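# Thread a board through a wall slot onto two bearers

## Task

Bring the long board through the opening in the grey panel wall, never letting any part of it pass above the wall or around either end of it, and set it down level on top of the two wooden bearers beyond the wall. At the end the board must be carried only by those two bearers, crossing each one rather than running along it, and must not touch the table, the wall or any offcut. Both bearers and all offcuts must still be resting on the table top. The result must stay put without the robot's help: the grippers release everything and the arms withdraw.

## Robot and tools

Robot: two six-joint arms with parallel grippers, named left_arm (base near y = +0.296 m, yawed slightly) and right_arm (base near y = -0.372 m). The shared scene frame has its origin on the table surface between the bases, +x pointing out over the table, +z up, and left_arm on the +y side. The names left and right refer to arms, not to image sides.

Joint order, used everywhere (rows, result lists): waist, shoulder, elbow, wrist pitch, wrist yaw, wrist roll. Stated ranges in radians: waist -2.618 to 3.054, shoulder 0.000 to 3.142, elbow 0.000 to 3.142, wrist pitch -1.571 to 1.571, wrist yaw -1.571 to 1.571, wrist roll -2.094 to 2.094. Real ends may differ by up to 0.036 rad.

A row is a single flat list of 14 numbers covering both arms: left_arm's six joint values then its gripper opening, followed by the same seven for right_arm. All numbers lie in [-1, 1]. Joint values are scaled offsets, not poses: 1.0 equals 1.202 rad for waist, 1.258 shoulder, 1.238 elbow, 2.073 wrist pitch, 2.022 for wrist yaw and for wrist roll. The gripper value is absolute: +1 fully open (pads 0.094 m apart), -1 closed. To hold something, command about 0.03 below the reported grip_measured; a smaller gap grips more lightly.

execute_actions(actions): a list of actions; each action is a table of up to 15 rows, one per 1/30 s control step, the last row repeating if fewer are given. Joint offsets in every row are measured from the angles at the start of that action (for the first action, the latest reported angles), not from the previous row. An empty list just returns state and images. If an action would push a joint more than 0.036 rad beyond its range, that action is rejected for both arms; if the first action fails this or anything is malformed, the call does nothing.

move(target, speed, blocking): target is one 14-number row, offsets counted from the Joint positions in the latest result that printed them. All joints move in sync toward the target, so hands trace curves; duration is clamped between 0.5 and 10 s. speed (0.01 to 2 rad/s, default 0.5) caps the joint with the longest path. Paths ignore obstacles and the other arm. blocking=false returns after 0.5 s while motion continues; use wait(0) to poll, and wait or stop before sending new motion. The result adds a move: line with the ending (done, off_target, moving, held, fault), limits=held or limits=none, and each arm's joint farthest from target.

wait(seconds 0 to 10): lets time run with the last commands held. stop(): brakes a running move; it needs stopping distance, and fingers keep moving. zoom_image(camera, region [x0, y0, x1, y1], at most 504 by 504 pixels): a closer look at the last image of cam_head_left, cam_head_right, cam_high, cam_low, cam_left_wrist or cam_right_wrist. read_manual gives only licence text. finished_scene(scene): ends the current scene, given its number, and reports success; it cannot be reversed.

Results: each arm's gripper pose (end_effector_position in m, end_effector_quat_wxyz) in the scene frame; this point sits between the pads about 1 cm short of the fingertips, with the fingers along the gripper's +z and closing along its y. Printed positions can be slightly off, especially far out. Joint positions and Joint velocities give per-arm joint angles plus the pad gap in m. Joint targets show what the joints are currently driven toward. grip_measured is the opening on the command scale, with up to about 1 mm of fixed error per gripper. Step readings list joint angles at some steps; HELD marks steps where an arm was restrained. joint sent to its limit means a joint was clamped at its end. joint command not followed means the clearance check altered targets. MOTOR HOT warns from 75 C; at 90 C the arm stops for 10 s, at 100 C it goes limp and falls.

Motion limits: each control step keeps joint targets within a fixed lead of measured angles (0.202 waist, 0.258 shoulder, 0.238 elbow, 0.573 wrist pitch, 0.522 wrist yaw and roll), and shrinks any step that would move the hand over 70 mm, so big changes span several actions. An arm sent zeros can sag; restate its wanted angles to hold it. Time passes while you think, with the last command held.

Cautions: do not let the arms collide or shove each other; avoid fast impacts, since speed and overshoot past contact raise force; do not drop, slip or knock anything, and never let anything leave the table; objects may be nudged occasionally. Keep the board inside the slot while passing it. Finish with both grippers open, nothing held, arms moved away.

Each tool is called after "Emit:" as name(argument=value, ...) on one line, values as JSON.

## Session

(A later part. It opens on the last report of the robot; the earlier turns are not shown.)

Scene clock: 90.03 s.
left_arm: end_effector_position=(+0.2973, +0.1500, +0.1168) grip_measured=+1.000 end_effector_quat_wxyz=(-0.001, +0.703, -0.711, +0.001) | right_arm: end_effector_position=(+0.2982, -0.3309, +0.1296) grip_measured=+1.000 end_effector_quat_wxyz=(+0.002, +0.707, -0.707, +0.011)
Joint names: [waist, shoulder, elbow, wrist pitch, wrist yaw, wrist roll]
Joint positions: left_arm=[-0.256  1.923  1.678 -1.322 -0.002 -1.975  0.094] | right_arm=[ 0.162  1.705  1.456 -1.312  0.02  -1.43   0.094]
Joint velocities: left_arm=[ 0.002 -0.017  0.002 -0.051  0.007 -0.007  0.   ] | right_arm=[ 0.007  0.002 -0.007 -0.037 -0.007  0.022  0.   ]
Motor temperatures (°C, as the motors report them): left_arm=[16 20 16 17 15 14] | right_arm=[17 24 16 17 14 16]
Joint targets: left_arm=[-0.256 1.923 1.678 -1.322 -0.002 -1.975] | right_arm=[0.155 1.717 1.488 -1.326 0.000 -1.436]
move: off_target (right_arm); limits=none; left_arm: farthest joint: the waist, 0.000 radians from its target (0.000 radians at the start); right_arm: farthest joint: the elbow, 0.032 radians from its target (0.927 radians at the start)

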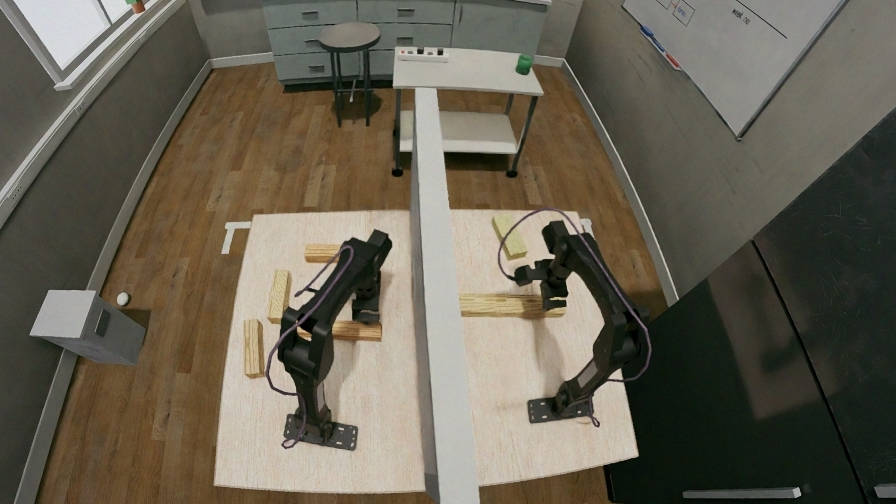

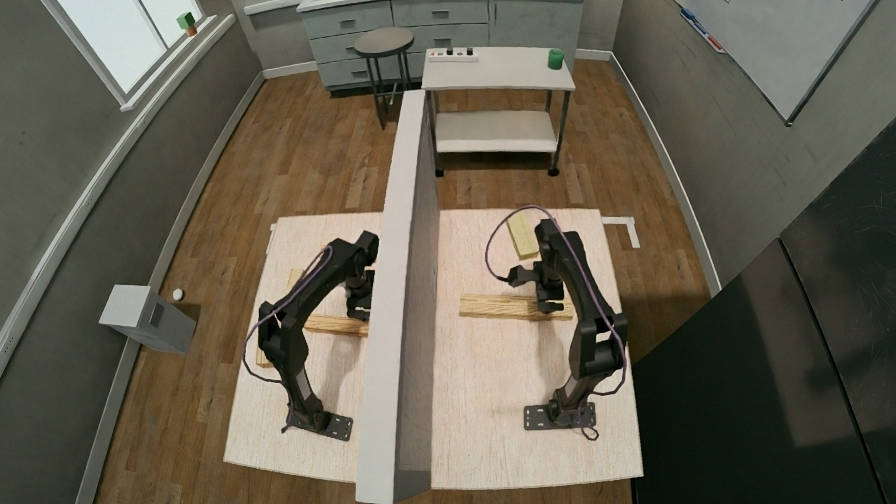

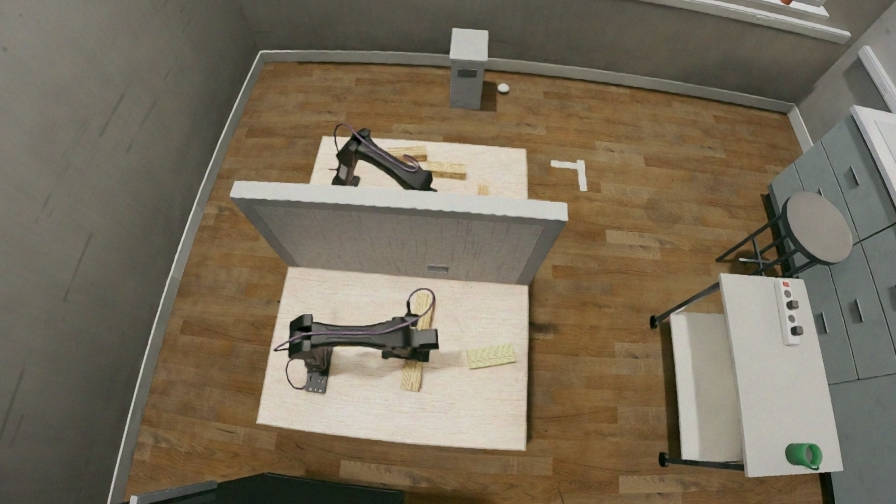

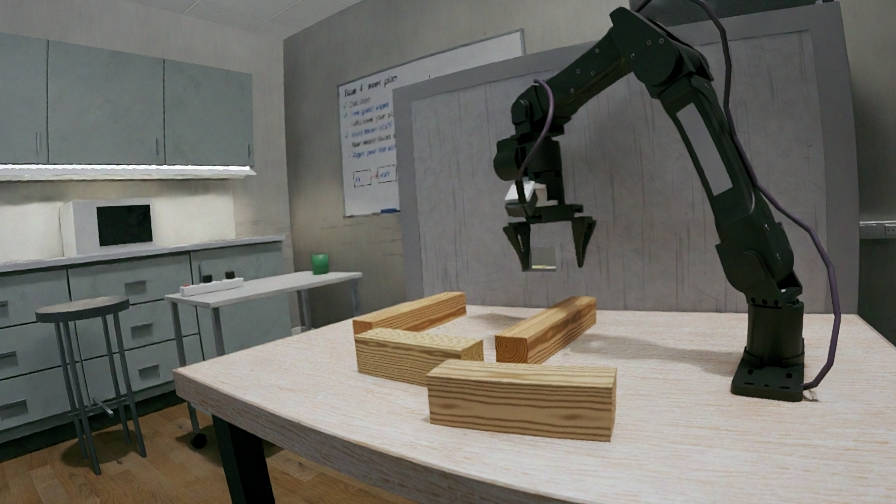

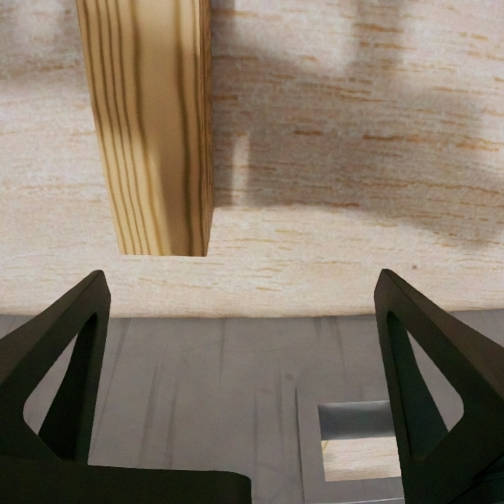

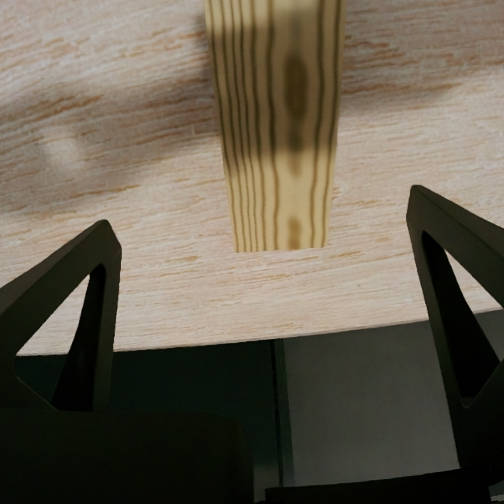

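Emit:
move(target=[0,0,0,0,0,0,1, 0,0.0894,-0.2695,0.2017,0,0,1], speed=0.5)

Scene clock: 92.17 s.
left_arm: end_effector_position=(+0.2973, +0.1500, +0.1168) grip_measured=+1.000 end_effector_quat_wxyz=(-0.001, +0.703, -0.711, +0.001) | right_arm: end_effector_position=(+0.3001, -0.3309, +0.0216) grip_measured=+1.000 end_effector_quat_wxyz=(+0.007, +0.707, -0.707, +0.009)
Joint names: [waist, shoulder, elbow, wrist pitch, wrist yaw, wrist roll]
Joint positions: left_arm=[-0.256  1.923  1.678 -1.322 -0.002 -1.975  0.094] | right_arm=[ 0.162  1.81   1.14  -0.901  0.022 -1.43   0.094]
Joint velocities: left_arm=[ 0.007  0.017 -0.027  0.007  0.037  0.022  0.   ] | right_arm=[-0.012  0.002 -0.002  0.051  0.037  0.022  0.   ]
Motor temperatures (°C, as the motors report them): left_arm=[16 20 16 17 15 14] | right_arm=[17 23 16 17 14 16]
Joint targets: left_arm=[-0.256 1.923 1.678 -1.322 -0.002 -1.975] | right_arm=[0.162 1.818 1.123 -0.894 0.020 -1.430]
move: done; limits=none; left_arm: farthest joint: the waist, 0.000 radians from its target (0.000 radians at the start); right_arm: farthest joint: the elbow, 0.018 radians from its target (0.334 radians at the start)

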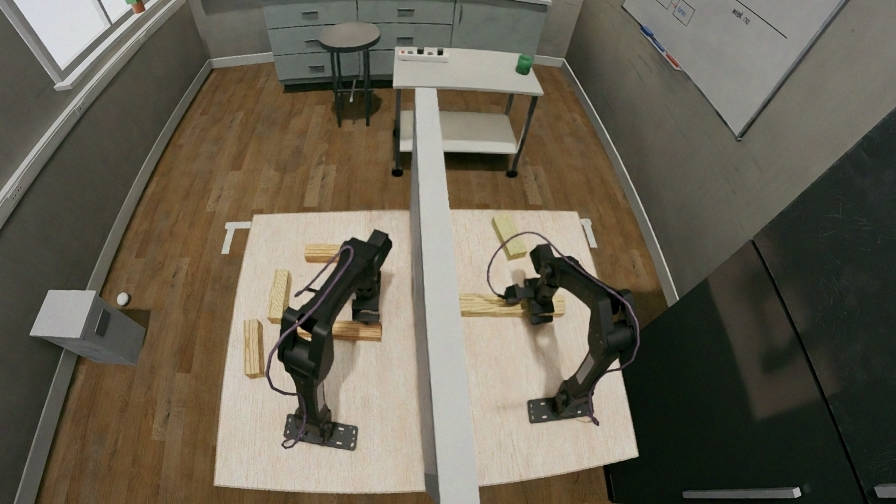

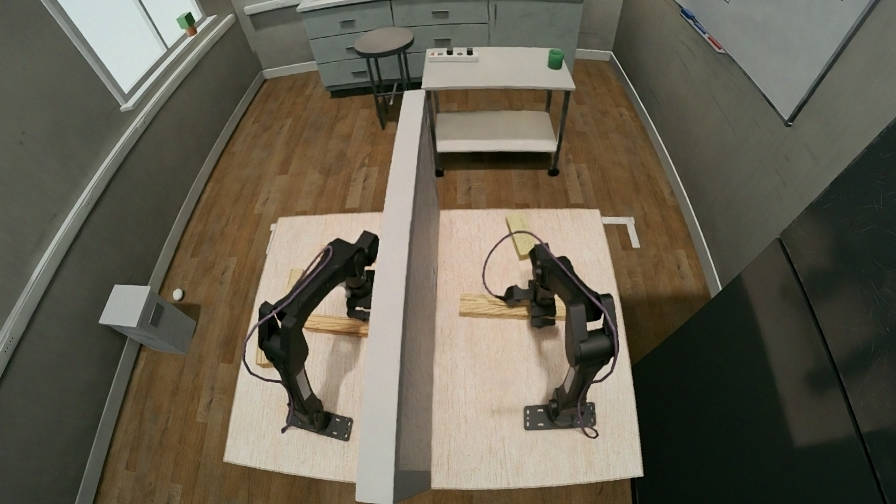

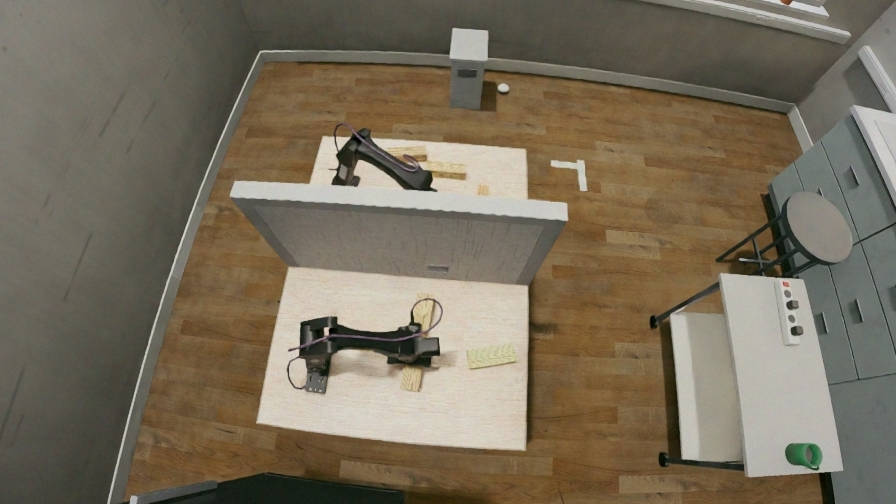

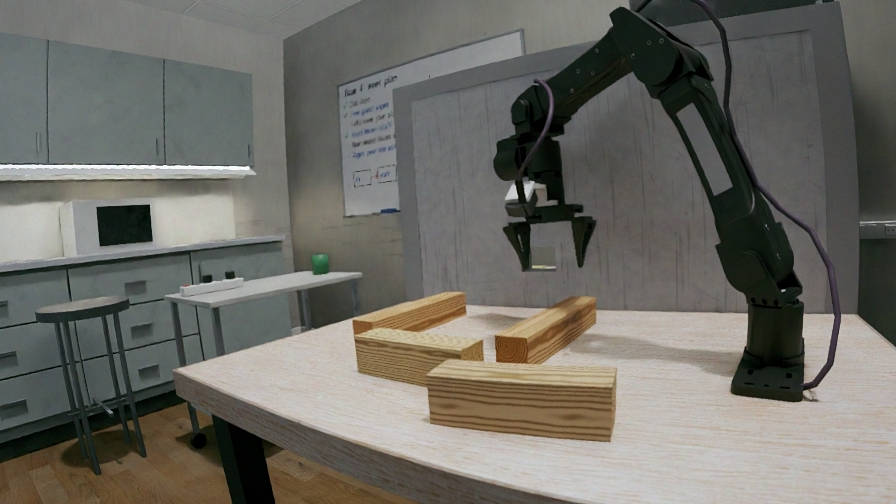

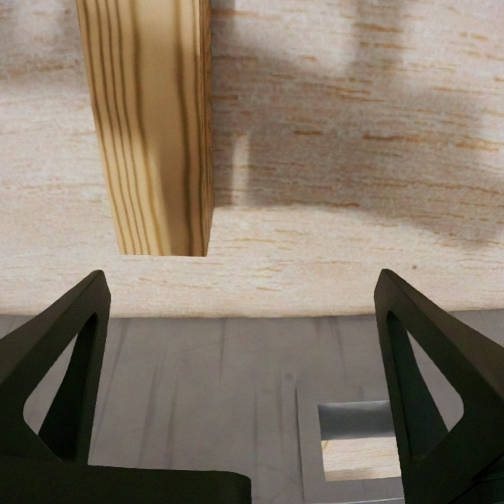

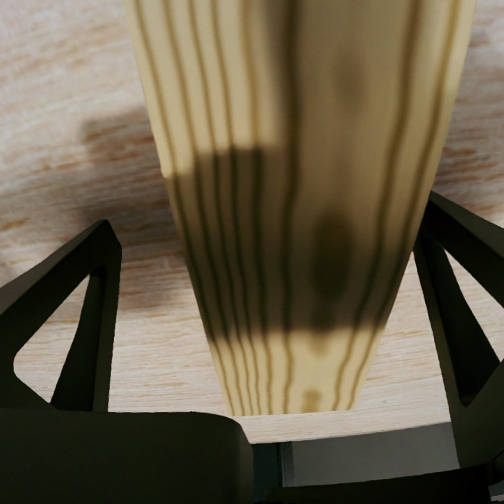

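Emit:
move(target=[0,0,0,0,0,0,1, 0,0,0,0,0,0,0.2], speed=0.5)

Scene clock: 93.03 s.
left_arm: end_effector_position=(+0.2973, +0.1500, +0.1168) grip_measured=+1.000 end_effector_quat_wxyz=(-0.001, +0.703, -0.711, +0.001) | right_arm: end_effector_position=(+0.3022, -0.3310, +0.0216) grip_measured=+0.288 end_effector_quat_wxyz=(+0.004, +0.707, -0.707, +0.012)
Joint names: [waist, shoulder, elbow, wrist pitch, wrist yaw, wrist roll]
Joint positions: left_arm=[-0.256  1.923  1.678 -1.322 -0.002 -1.975  0.094] | right_arm=[ 0.162  1.81   1.14  -0.893  0.024 -1.43   0.061]
Joint velocities: left_arm=[ 0.002 -0.022 -0.007  0.066  0.007  0.051  0.   ] | right_arm=[-0.012 -0.012  0.007  0.022  0.007  0.007 -0.001]
Motor temperatures (°C, as the motors report them): left_arm=[16 20 16 17 15 14] | right_arm=[17 23 16 17 14 16]
Joint targets: left_arm=[-0.256 1.923 1.678 -1.322 -0.002 -1.975] | right_arm=[0.162 1.810 1.140 -0.901 0.022 -1.430]
move: done; limits=none; left_arm: farthest joint: the waist, 0.000 radians from its target (0.000 radians at the start); right_arm: farthest joint: the wrist pitch, 0.008 radians from its target (0.000 radians at the start)

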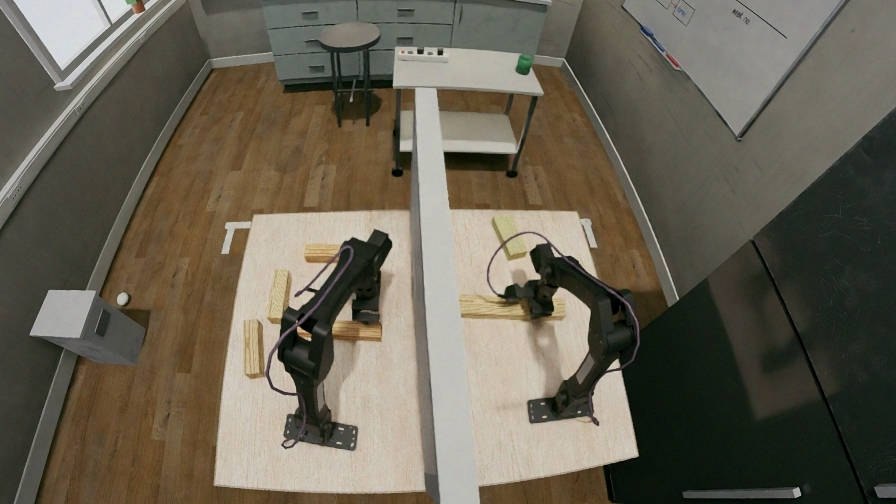

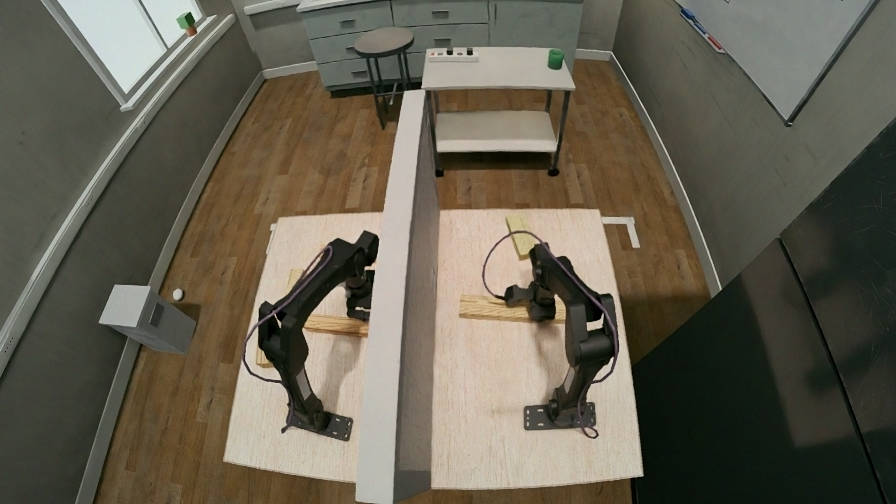

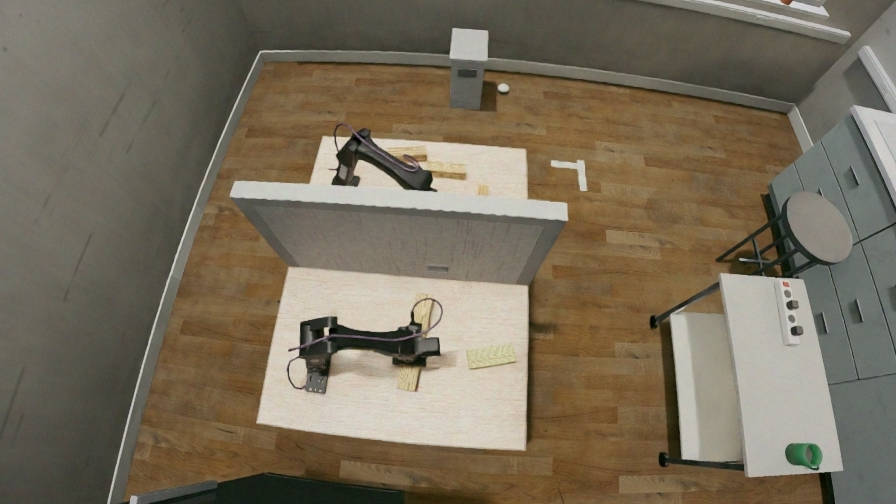

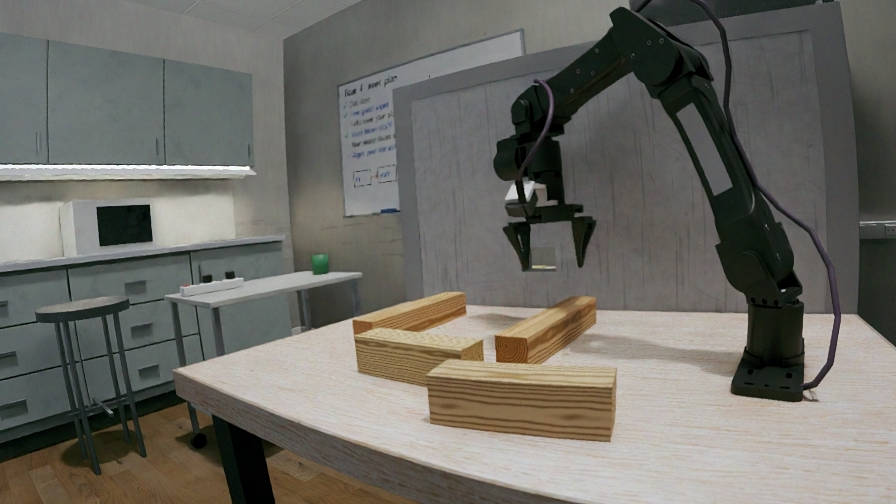

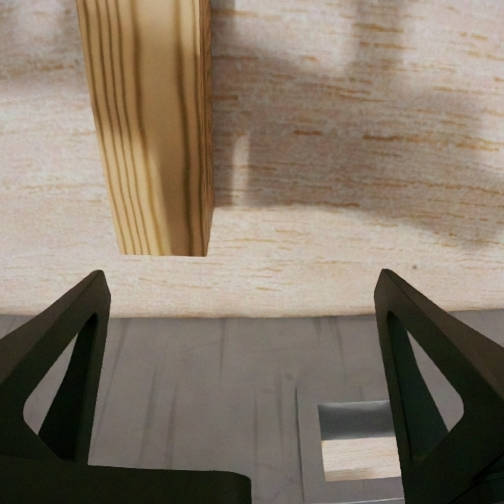

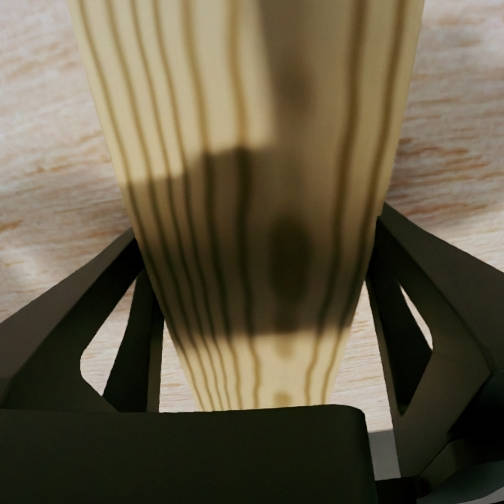

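Emit:
move(target=[0,0,0,0,0,0,1, -0.0291,0.1343,0.4863,-0.1930,-0.0366,-0.0129,0.2], speed=0.5)

Scene clock: 95.30 s.
left_arm: end_effector_position=(+0.2973, +0.1500, +0.1168) grip_measured=+1.000 end_effector_quat_wxyz=(-0.001, +0.703, -0.711, +0.001) | right_arm: end_effector_position=(+0.3672, -0.3258, +0.1029) grip_measured=+0.267 end_effector_quat_wxyz=(-0.006, +0.706, -0.709, -0.001)
Joint names: [waist, shoulder, elbow, wrist pitch, wrist yaw, wrist roll]
Joint positions: left_arm=[-0.256  1.923  1.678 -1.322 -0.002 -1.975  0.094] | right_arm=[ 0.136  1.98   1.702 -1.284 -0.009 -1.451  0.06 ]
Joint velocities: left_arm=[-0.002  0.017 -0.002  0.11   0.051 -0.007  0.   ] | right_arm=[-0.017 -0.012  0.007 -0.037  0.051 -0.037  0.001]
Motor temperatures (°C, as the motors report them): left_arm=[16 20 16 17 15 14] | right_arm=[17 23 16 17 14 16]
Joint targets: left_arm=[-0.256 1.923 1.678 -1.322 -0.002 -1.975] | right_arm=[0.127 1.979 1.742 -1.293 -0.051 -1.457]
move: off_target (right_arm); limits=none; left_arm: farthest joint: the waist, 0.000 radians from its target (0.000 radians at the start); right_arm: farthest joint: the wrist yaw, 0.041 radians from its target (0.074 radians at the start)

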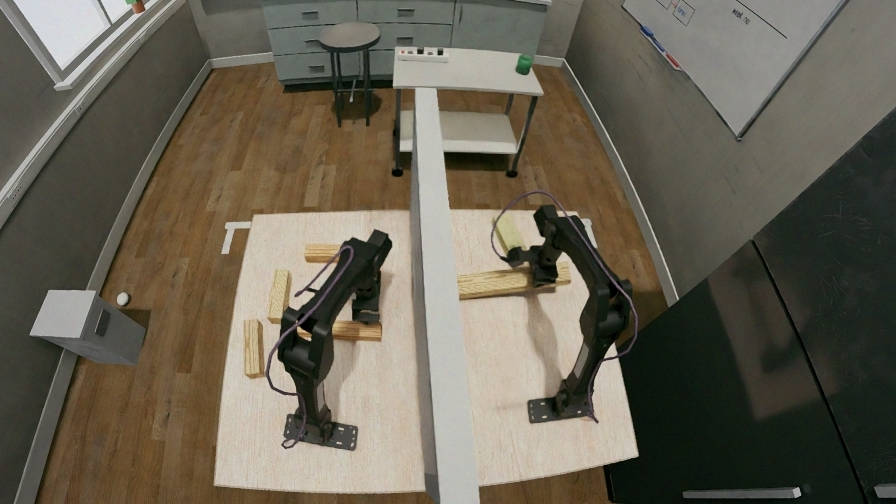

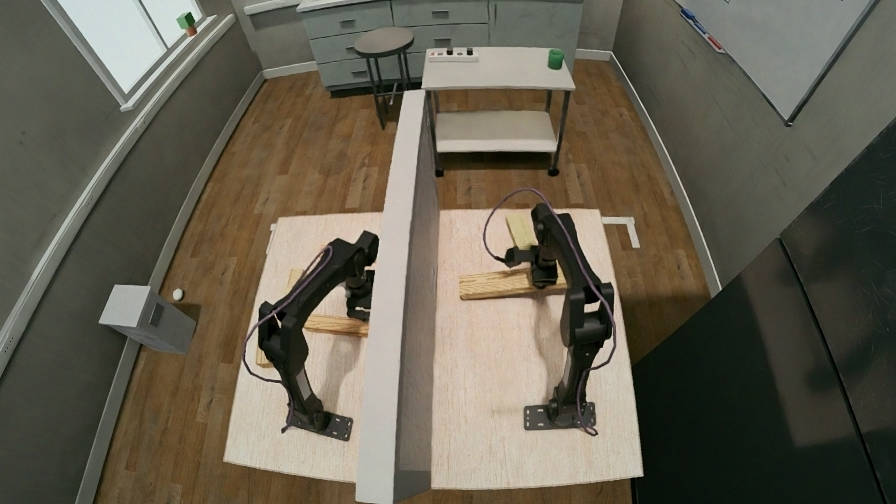

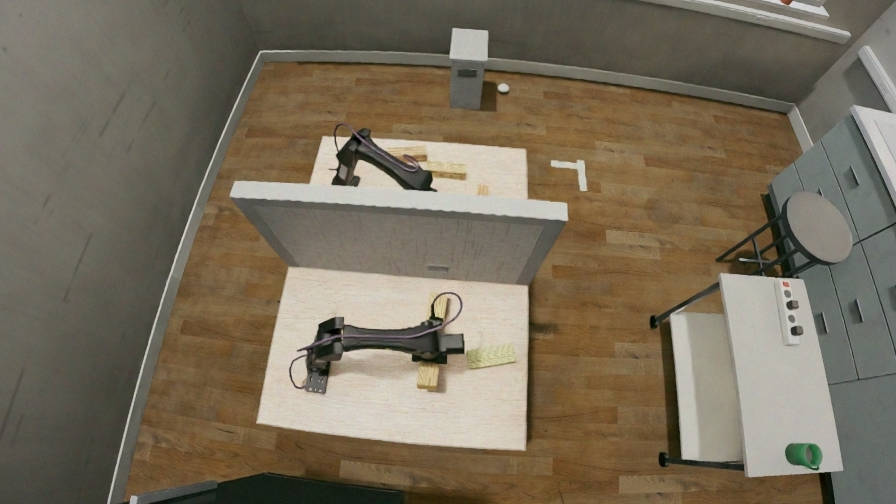

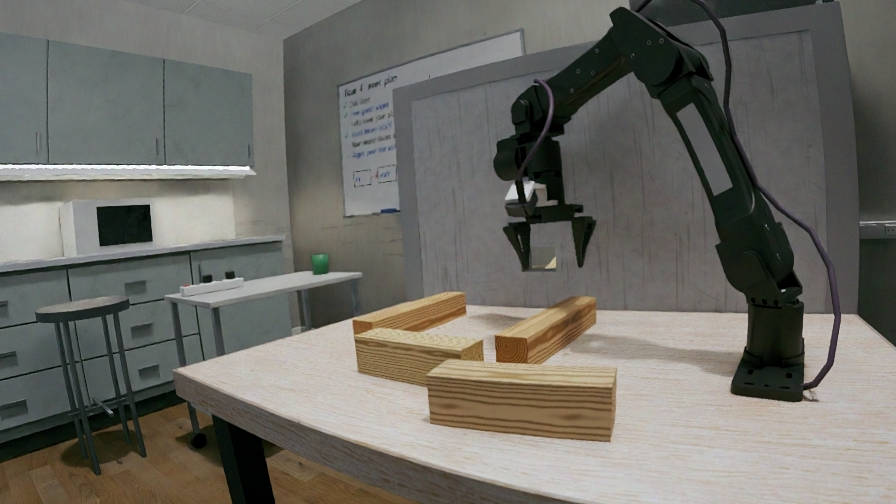

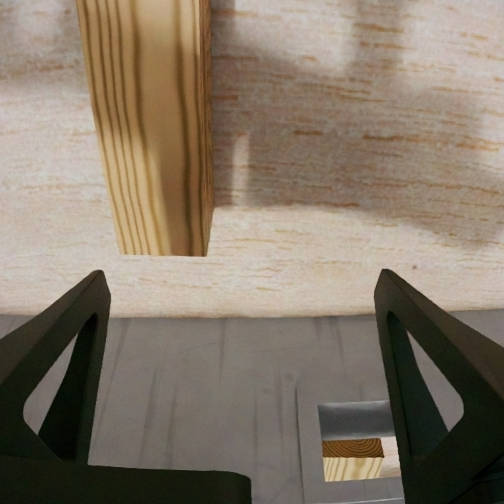

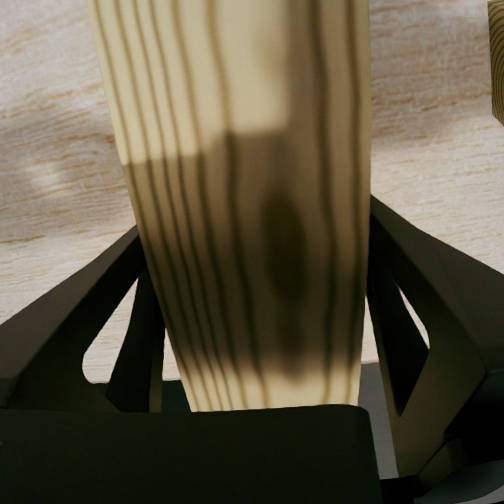

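Emit:
zoom_image(camera="cam_high", region=[390, 250, 490, 400])

Emit:
zoom_image(camera="cam_left_wrist", region=[290, 380, 420, 504])

Region (390, 250, 490, 400) of cam_high's 896x504 image, scaled by 3.360, with more detail than that image has.

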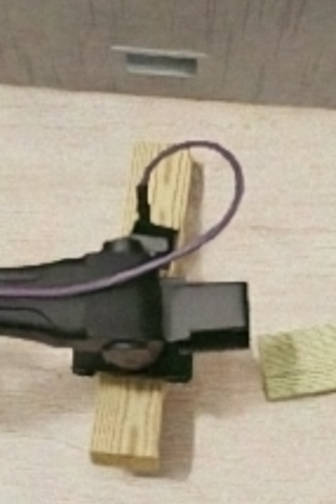

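Region (290, 380, 420, 504) of cam_left_wrist's 504x504 image, scaled by 3.877, with more detail than that image has; it fills the top 481 rows of this view, and the rest is white.

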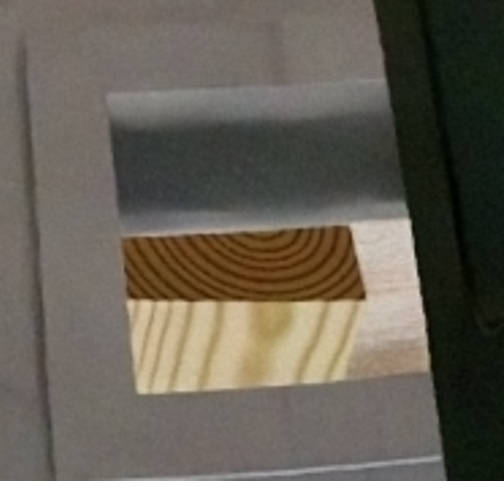

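Emit:
move(target=[0,0,0,0,0,0,1, 0.0840,0.0278,0.0638,-0.0096,-0.0208,0.0430,0.2], speed=0.15)

Scene clock: 97.50 s.
left_arm: end_effector_position=(+0.2973, +0.1500, +0.1168) grip_measured=+1.000 end_effector_quat_wxyz=(-0.001, +0.703, -0.711, +0.001) | right_arm: end_effector_position=(+0.3665, -0.2883, +0.0984) grip_measured=+0.267 end_effector_quat_wxyz=(-0.001, +0.711, -0.703, -0.007)
Joint names: [waist, shoulder, elbow, wrist pitch, wrist yaw, wrist roll]
Joint positions: left_arm=[-0.256  1.923  1.678 -1.322 -0.002 -1.975  0.094] | right_arm=[ 0.232  2.017  1.738 -1.297 -0.012 -1.371  0.06 ]
Joint velocities: left_arm=[-0.007  0.007 -0.017  0.007 -0.095  0.022  0.   ] | right_arm=[ 0.002  0.002 -0.007 -0.066  0.037 -0.051 -0.001]
Motor temperatures (°C, as the motors report them): left_arm=[16 20 16 17 15 14] | right_arm=[17 23 17 16 14 16]
Joint targets: left_arm=[-0.256 1.923 1.678 -1.322 -0.002 -1.975] | right_arm=[0.237 2.014 1.781 -1.304 -0.051 -1.365]
move: off_target (right_arm); limits=none; left_arm: farthest joint: the waist, 0.000 radians from its target (0.000 radians at the start); right_arm: farthest joint: the elbow, 0.043 radians from its target (0.079 radians at the start)

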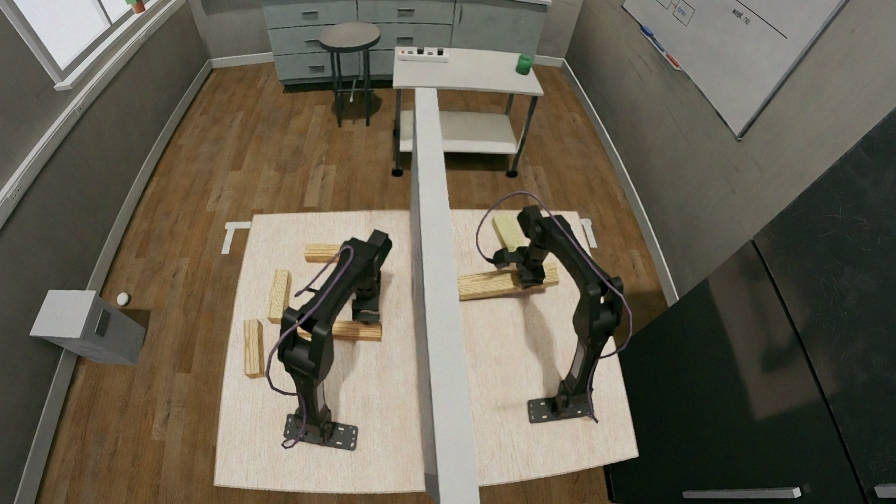

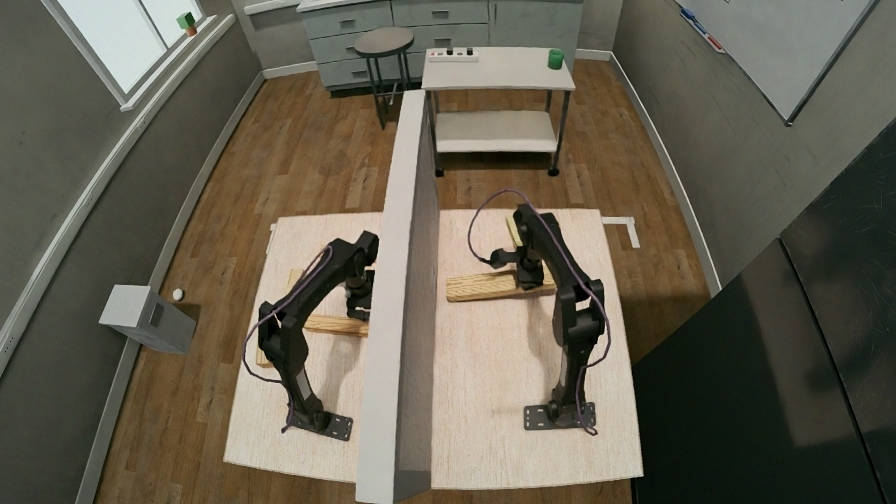

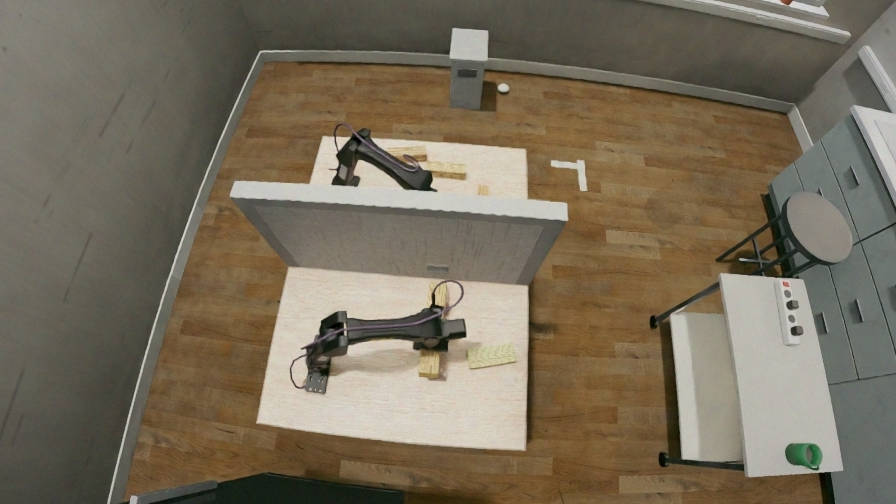

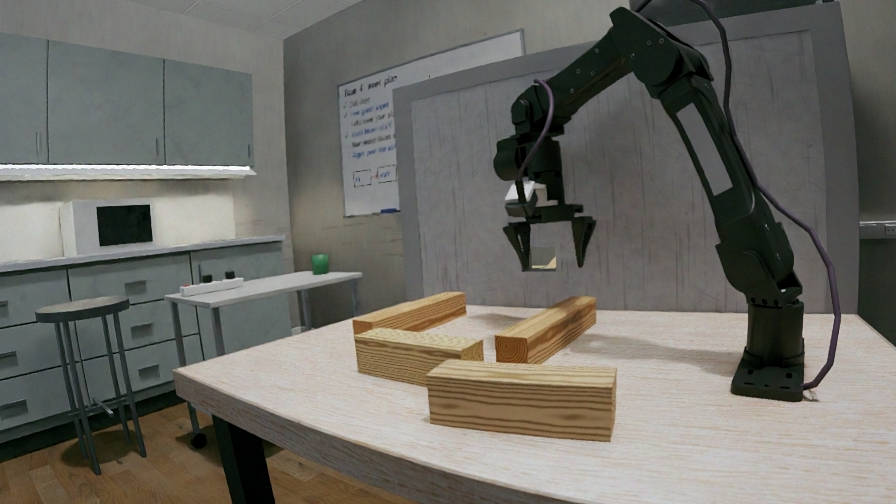

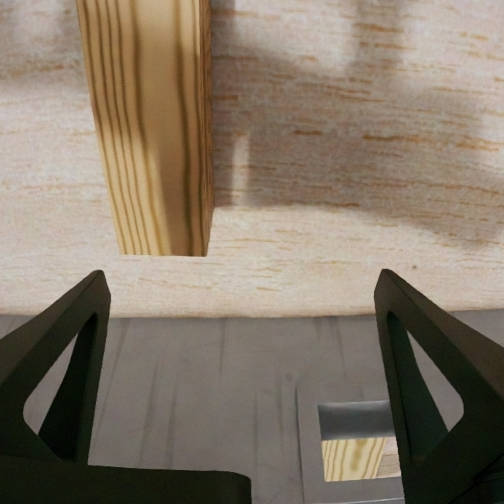

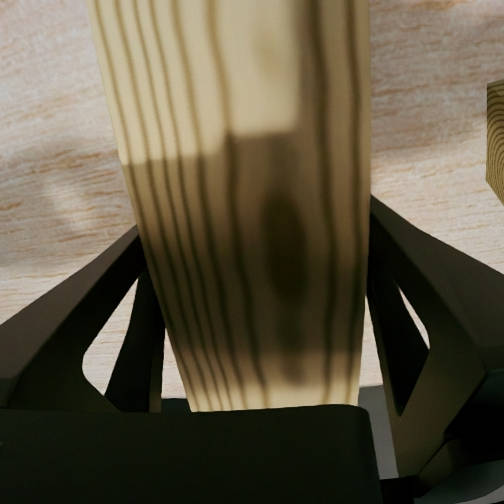

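Emit:
zoom_image(camera="cam_low", region=[500, 225, 590, 290])

Emit:
zoom_image(camera="cam_high", region=[400, 245, 480, 305])

Region (500, 225, 590, 290) of cam_low's 896x504 image, scaled by 5.600, with more detail than that image has.

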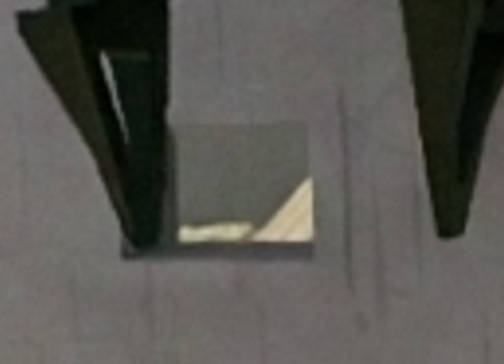

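Region (400, 245, 480, 305) of cam_high's 896x504 image, scaled by 6.300, with more detail than that image has; it fills the top 378 rows of this view, and the rest is white.

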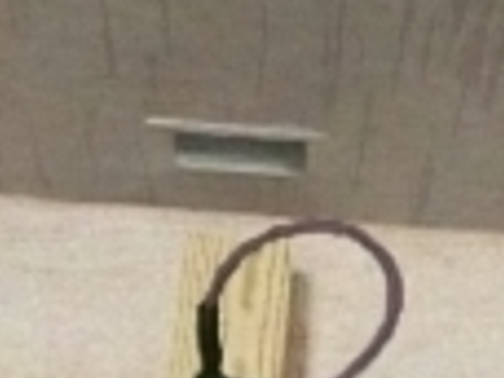

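Emit:
move(target=[0,0,0,0,0,0,1, 0.0865,0.0191,0.0897,-0.0169,-0.0193,0.0519,0.2], speed=0.12)

Scene clock: 99.37 s.
left_arm: end_effector_position=(+0.2973, +0.1500, +0.1168) grip_measured=+1.000 end_effector_quat_wxyz=(-0.001, +0.703, -0.711, +0.001) | right_arm: end_effector_position=(+0.3650, -0.2538, +0.1063) grip_measured=+0.266 end_effector_quat_wxyz=(-0.001, +0.709, -0.705, -0.000)
Joint names: [waist, shoulder, elbow, wrist pitch, wrist yaw, wrist roll]
Joint positions: left_arm=[-0.256  1.923  1.678 -1.322 -0.002 -1.975  0.094] | right_arm=[ 0.324  2.041  1.804 -1.332 -0.002 -1.274  0.059]
Joint velocities: left_arm=[-0.002  0.007 -0.002 -0.051 -0.007 -0.037  0.   ] | right_arm=[ 0.012 -0.012  0.012 -0.022  0.066 -0.007  0.   ]
Motor temperatures (°C, as the motors report them): left_arm=[16 20 16 17 15 14] | right_arm=[17 23 17 16 14 16]
Joint targets: left_arm=[-0.256 1.923 1.678 -1.322 -0.002 -1.975] | right_arm=[0.336 2.041 1.849 -1.332 -0.051 -1.266]
move: off_target (right_arm); limits=none; left_arm: farthest joint: the waist, 0.000 radians from its target (0.000 radians at the start); right_arm: farthest joint: the wrist yaw, 0.049 radians from its target (0.039 radians at the start)

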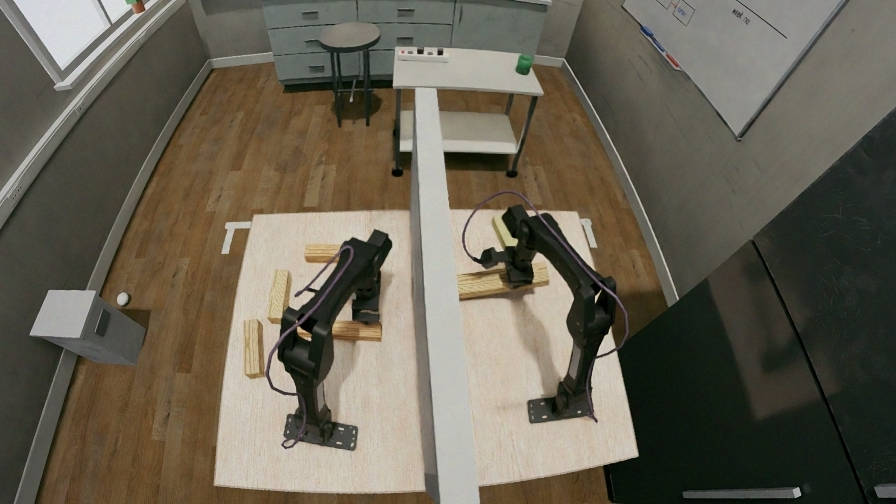

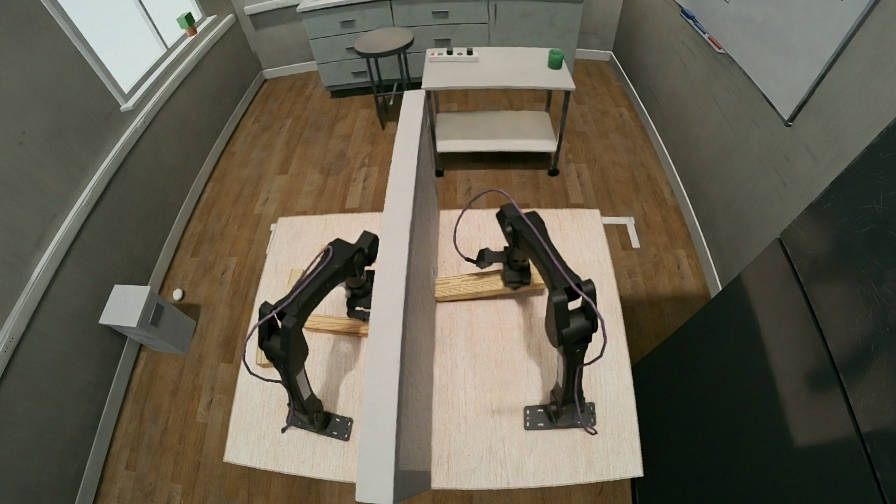

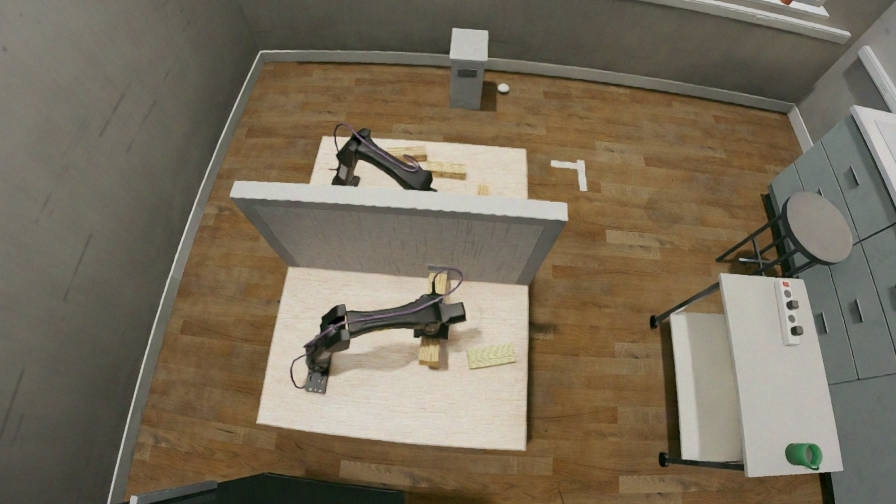

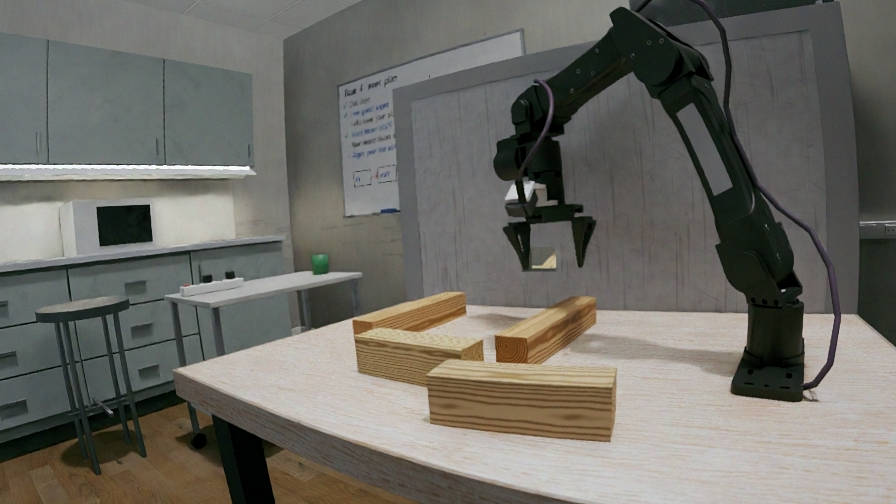

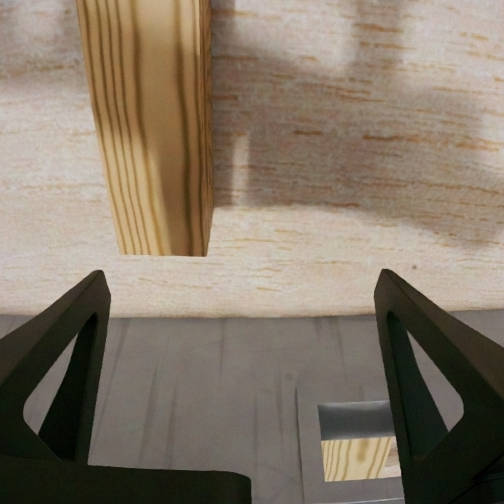

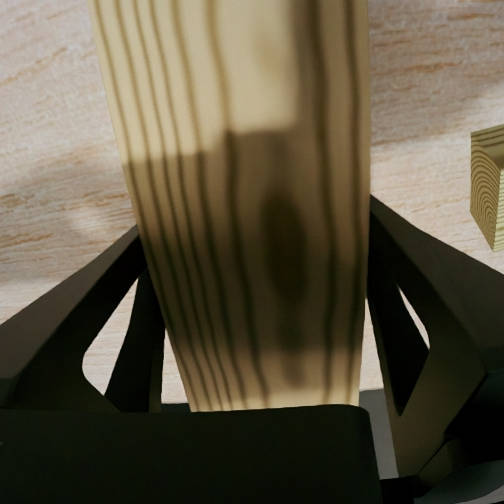

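Emit:
zoom_image(camera="cam_low", region=[500, 225, 590, 290])

Emit:
zoom_image(camera="cam_high", region=[400, 245, 480, 305])

Region (500, 225, 590, 290) of cam_low's 896x504 image, scaled by 5.600, with more detail than that image has.

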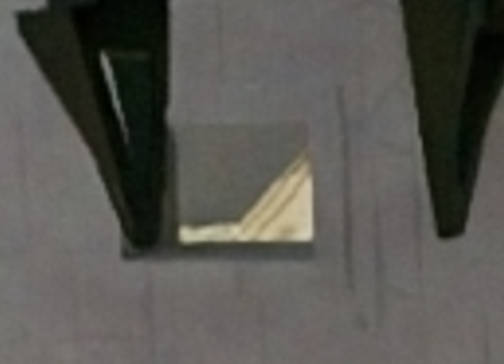

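Region (400, 245, 480, 305) of cam_high's 896x504 image, scaled by 6.300, with more detail than that image has; it fills the top 378 rows of this view, and the rest is white.

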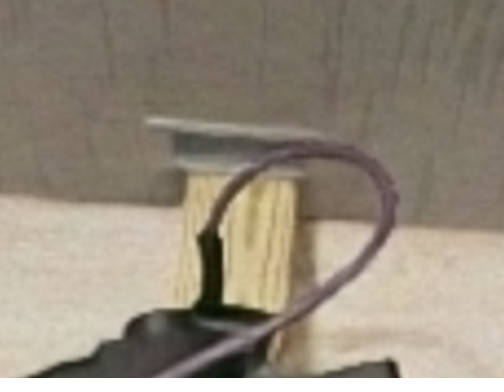

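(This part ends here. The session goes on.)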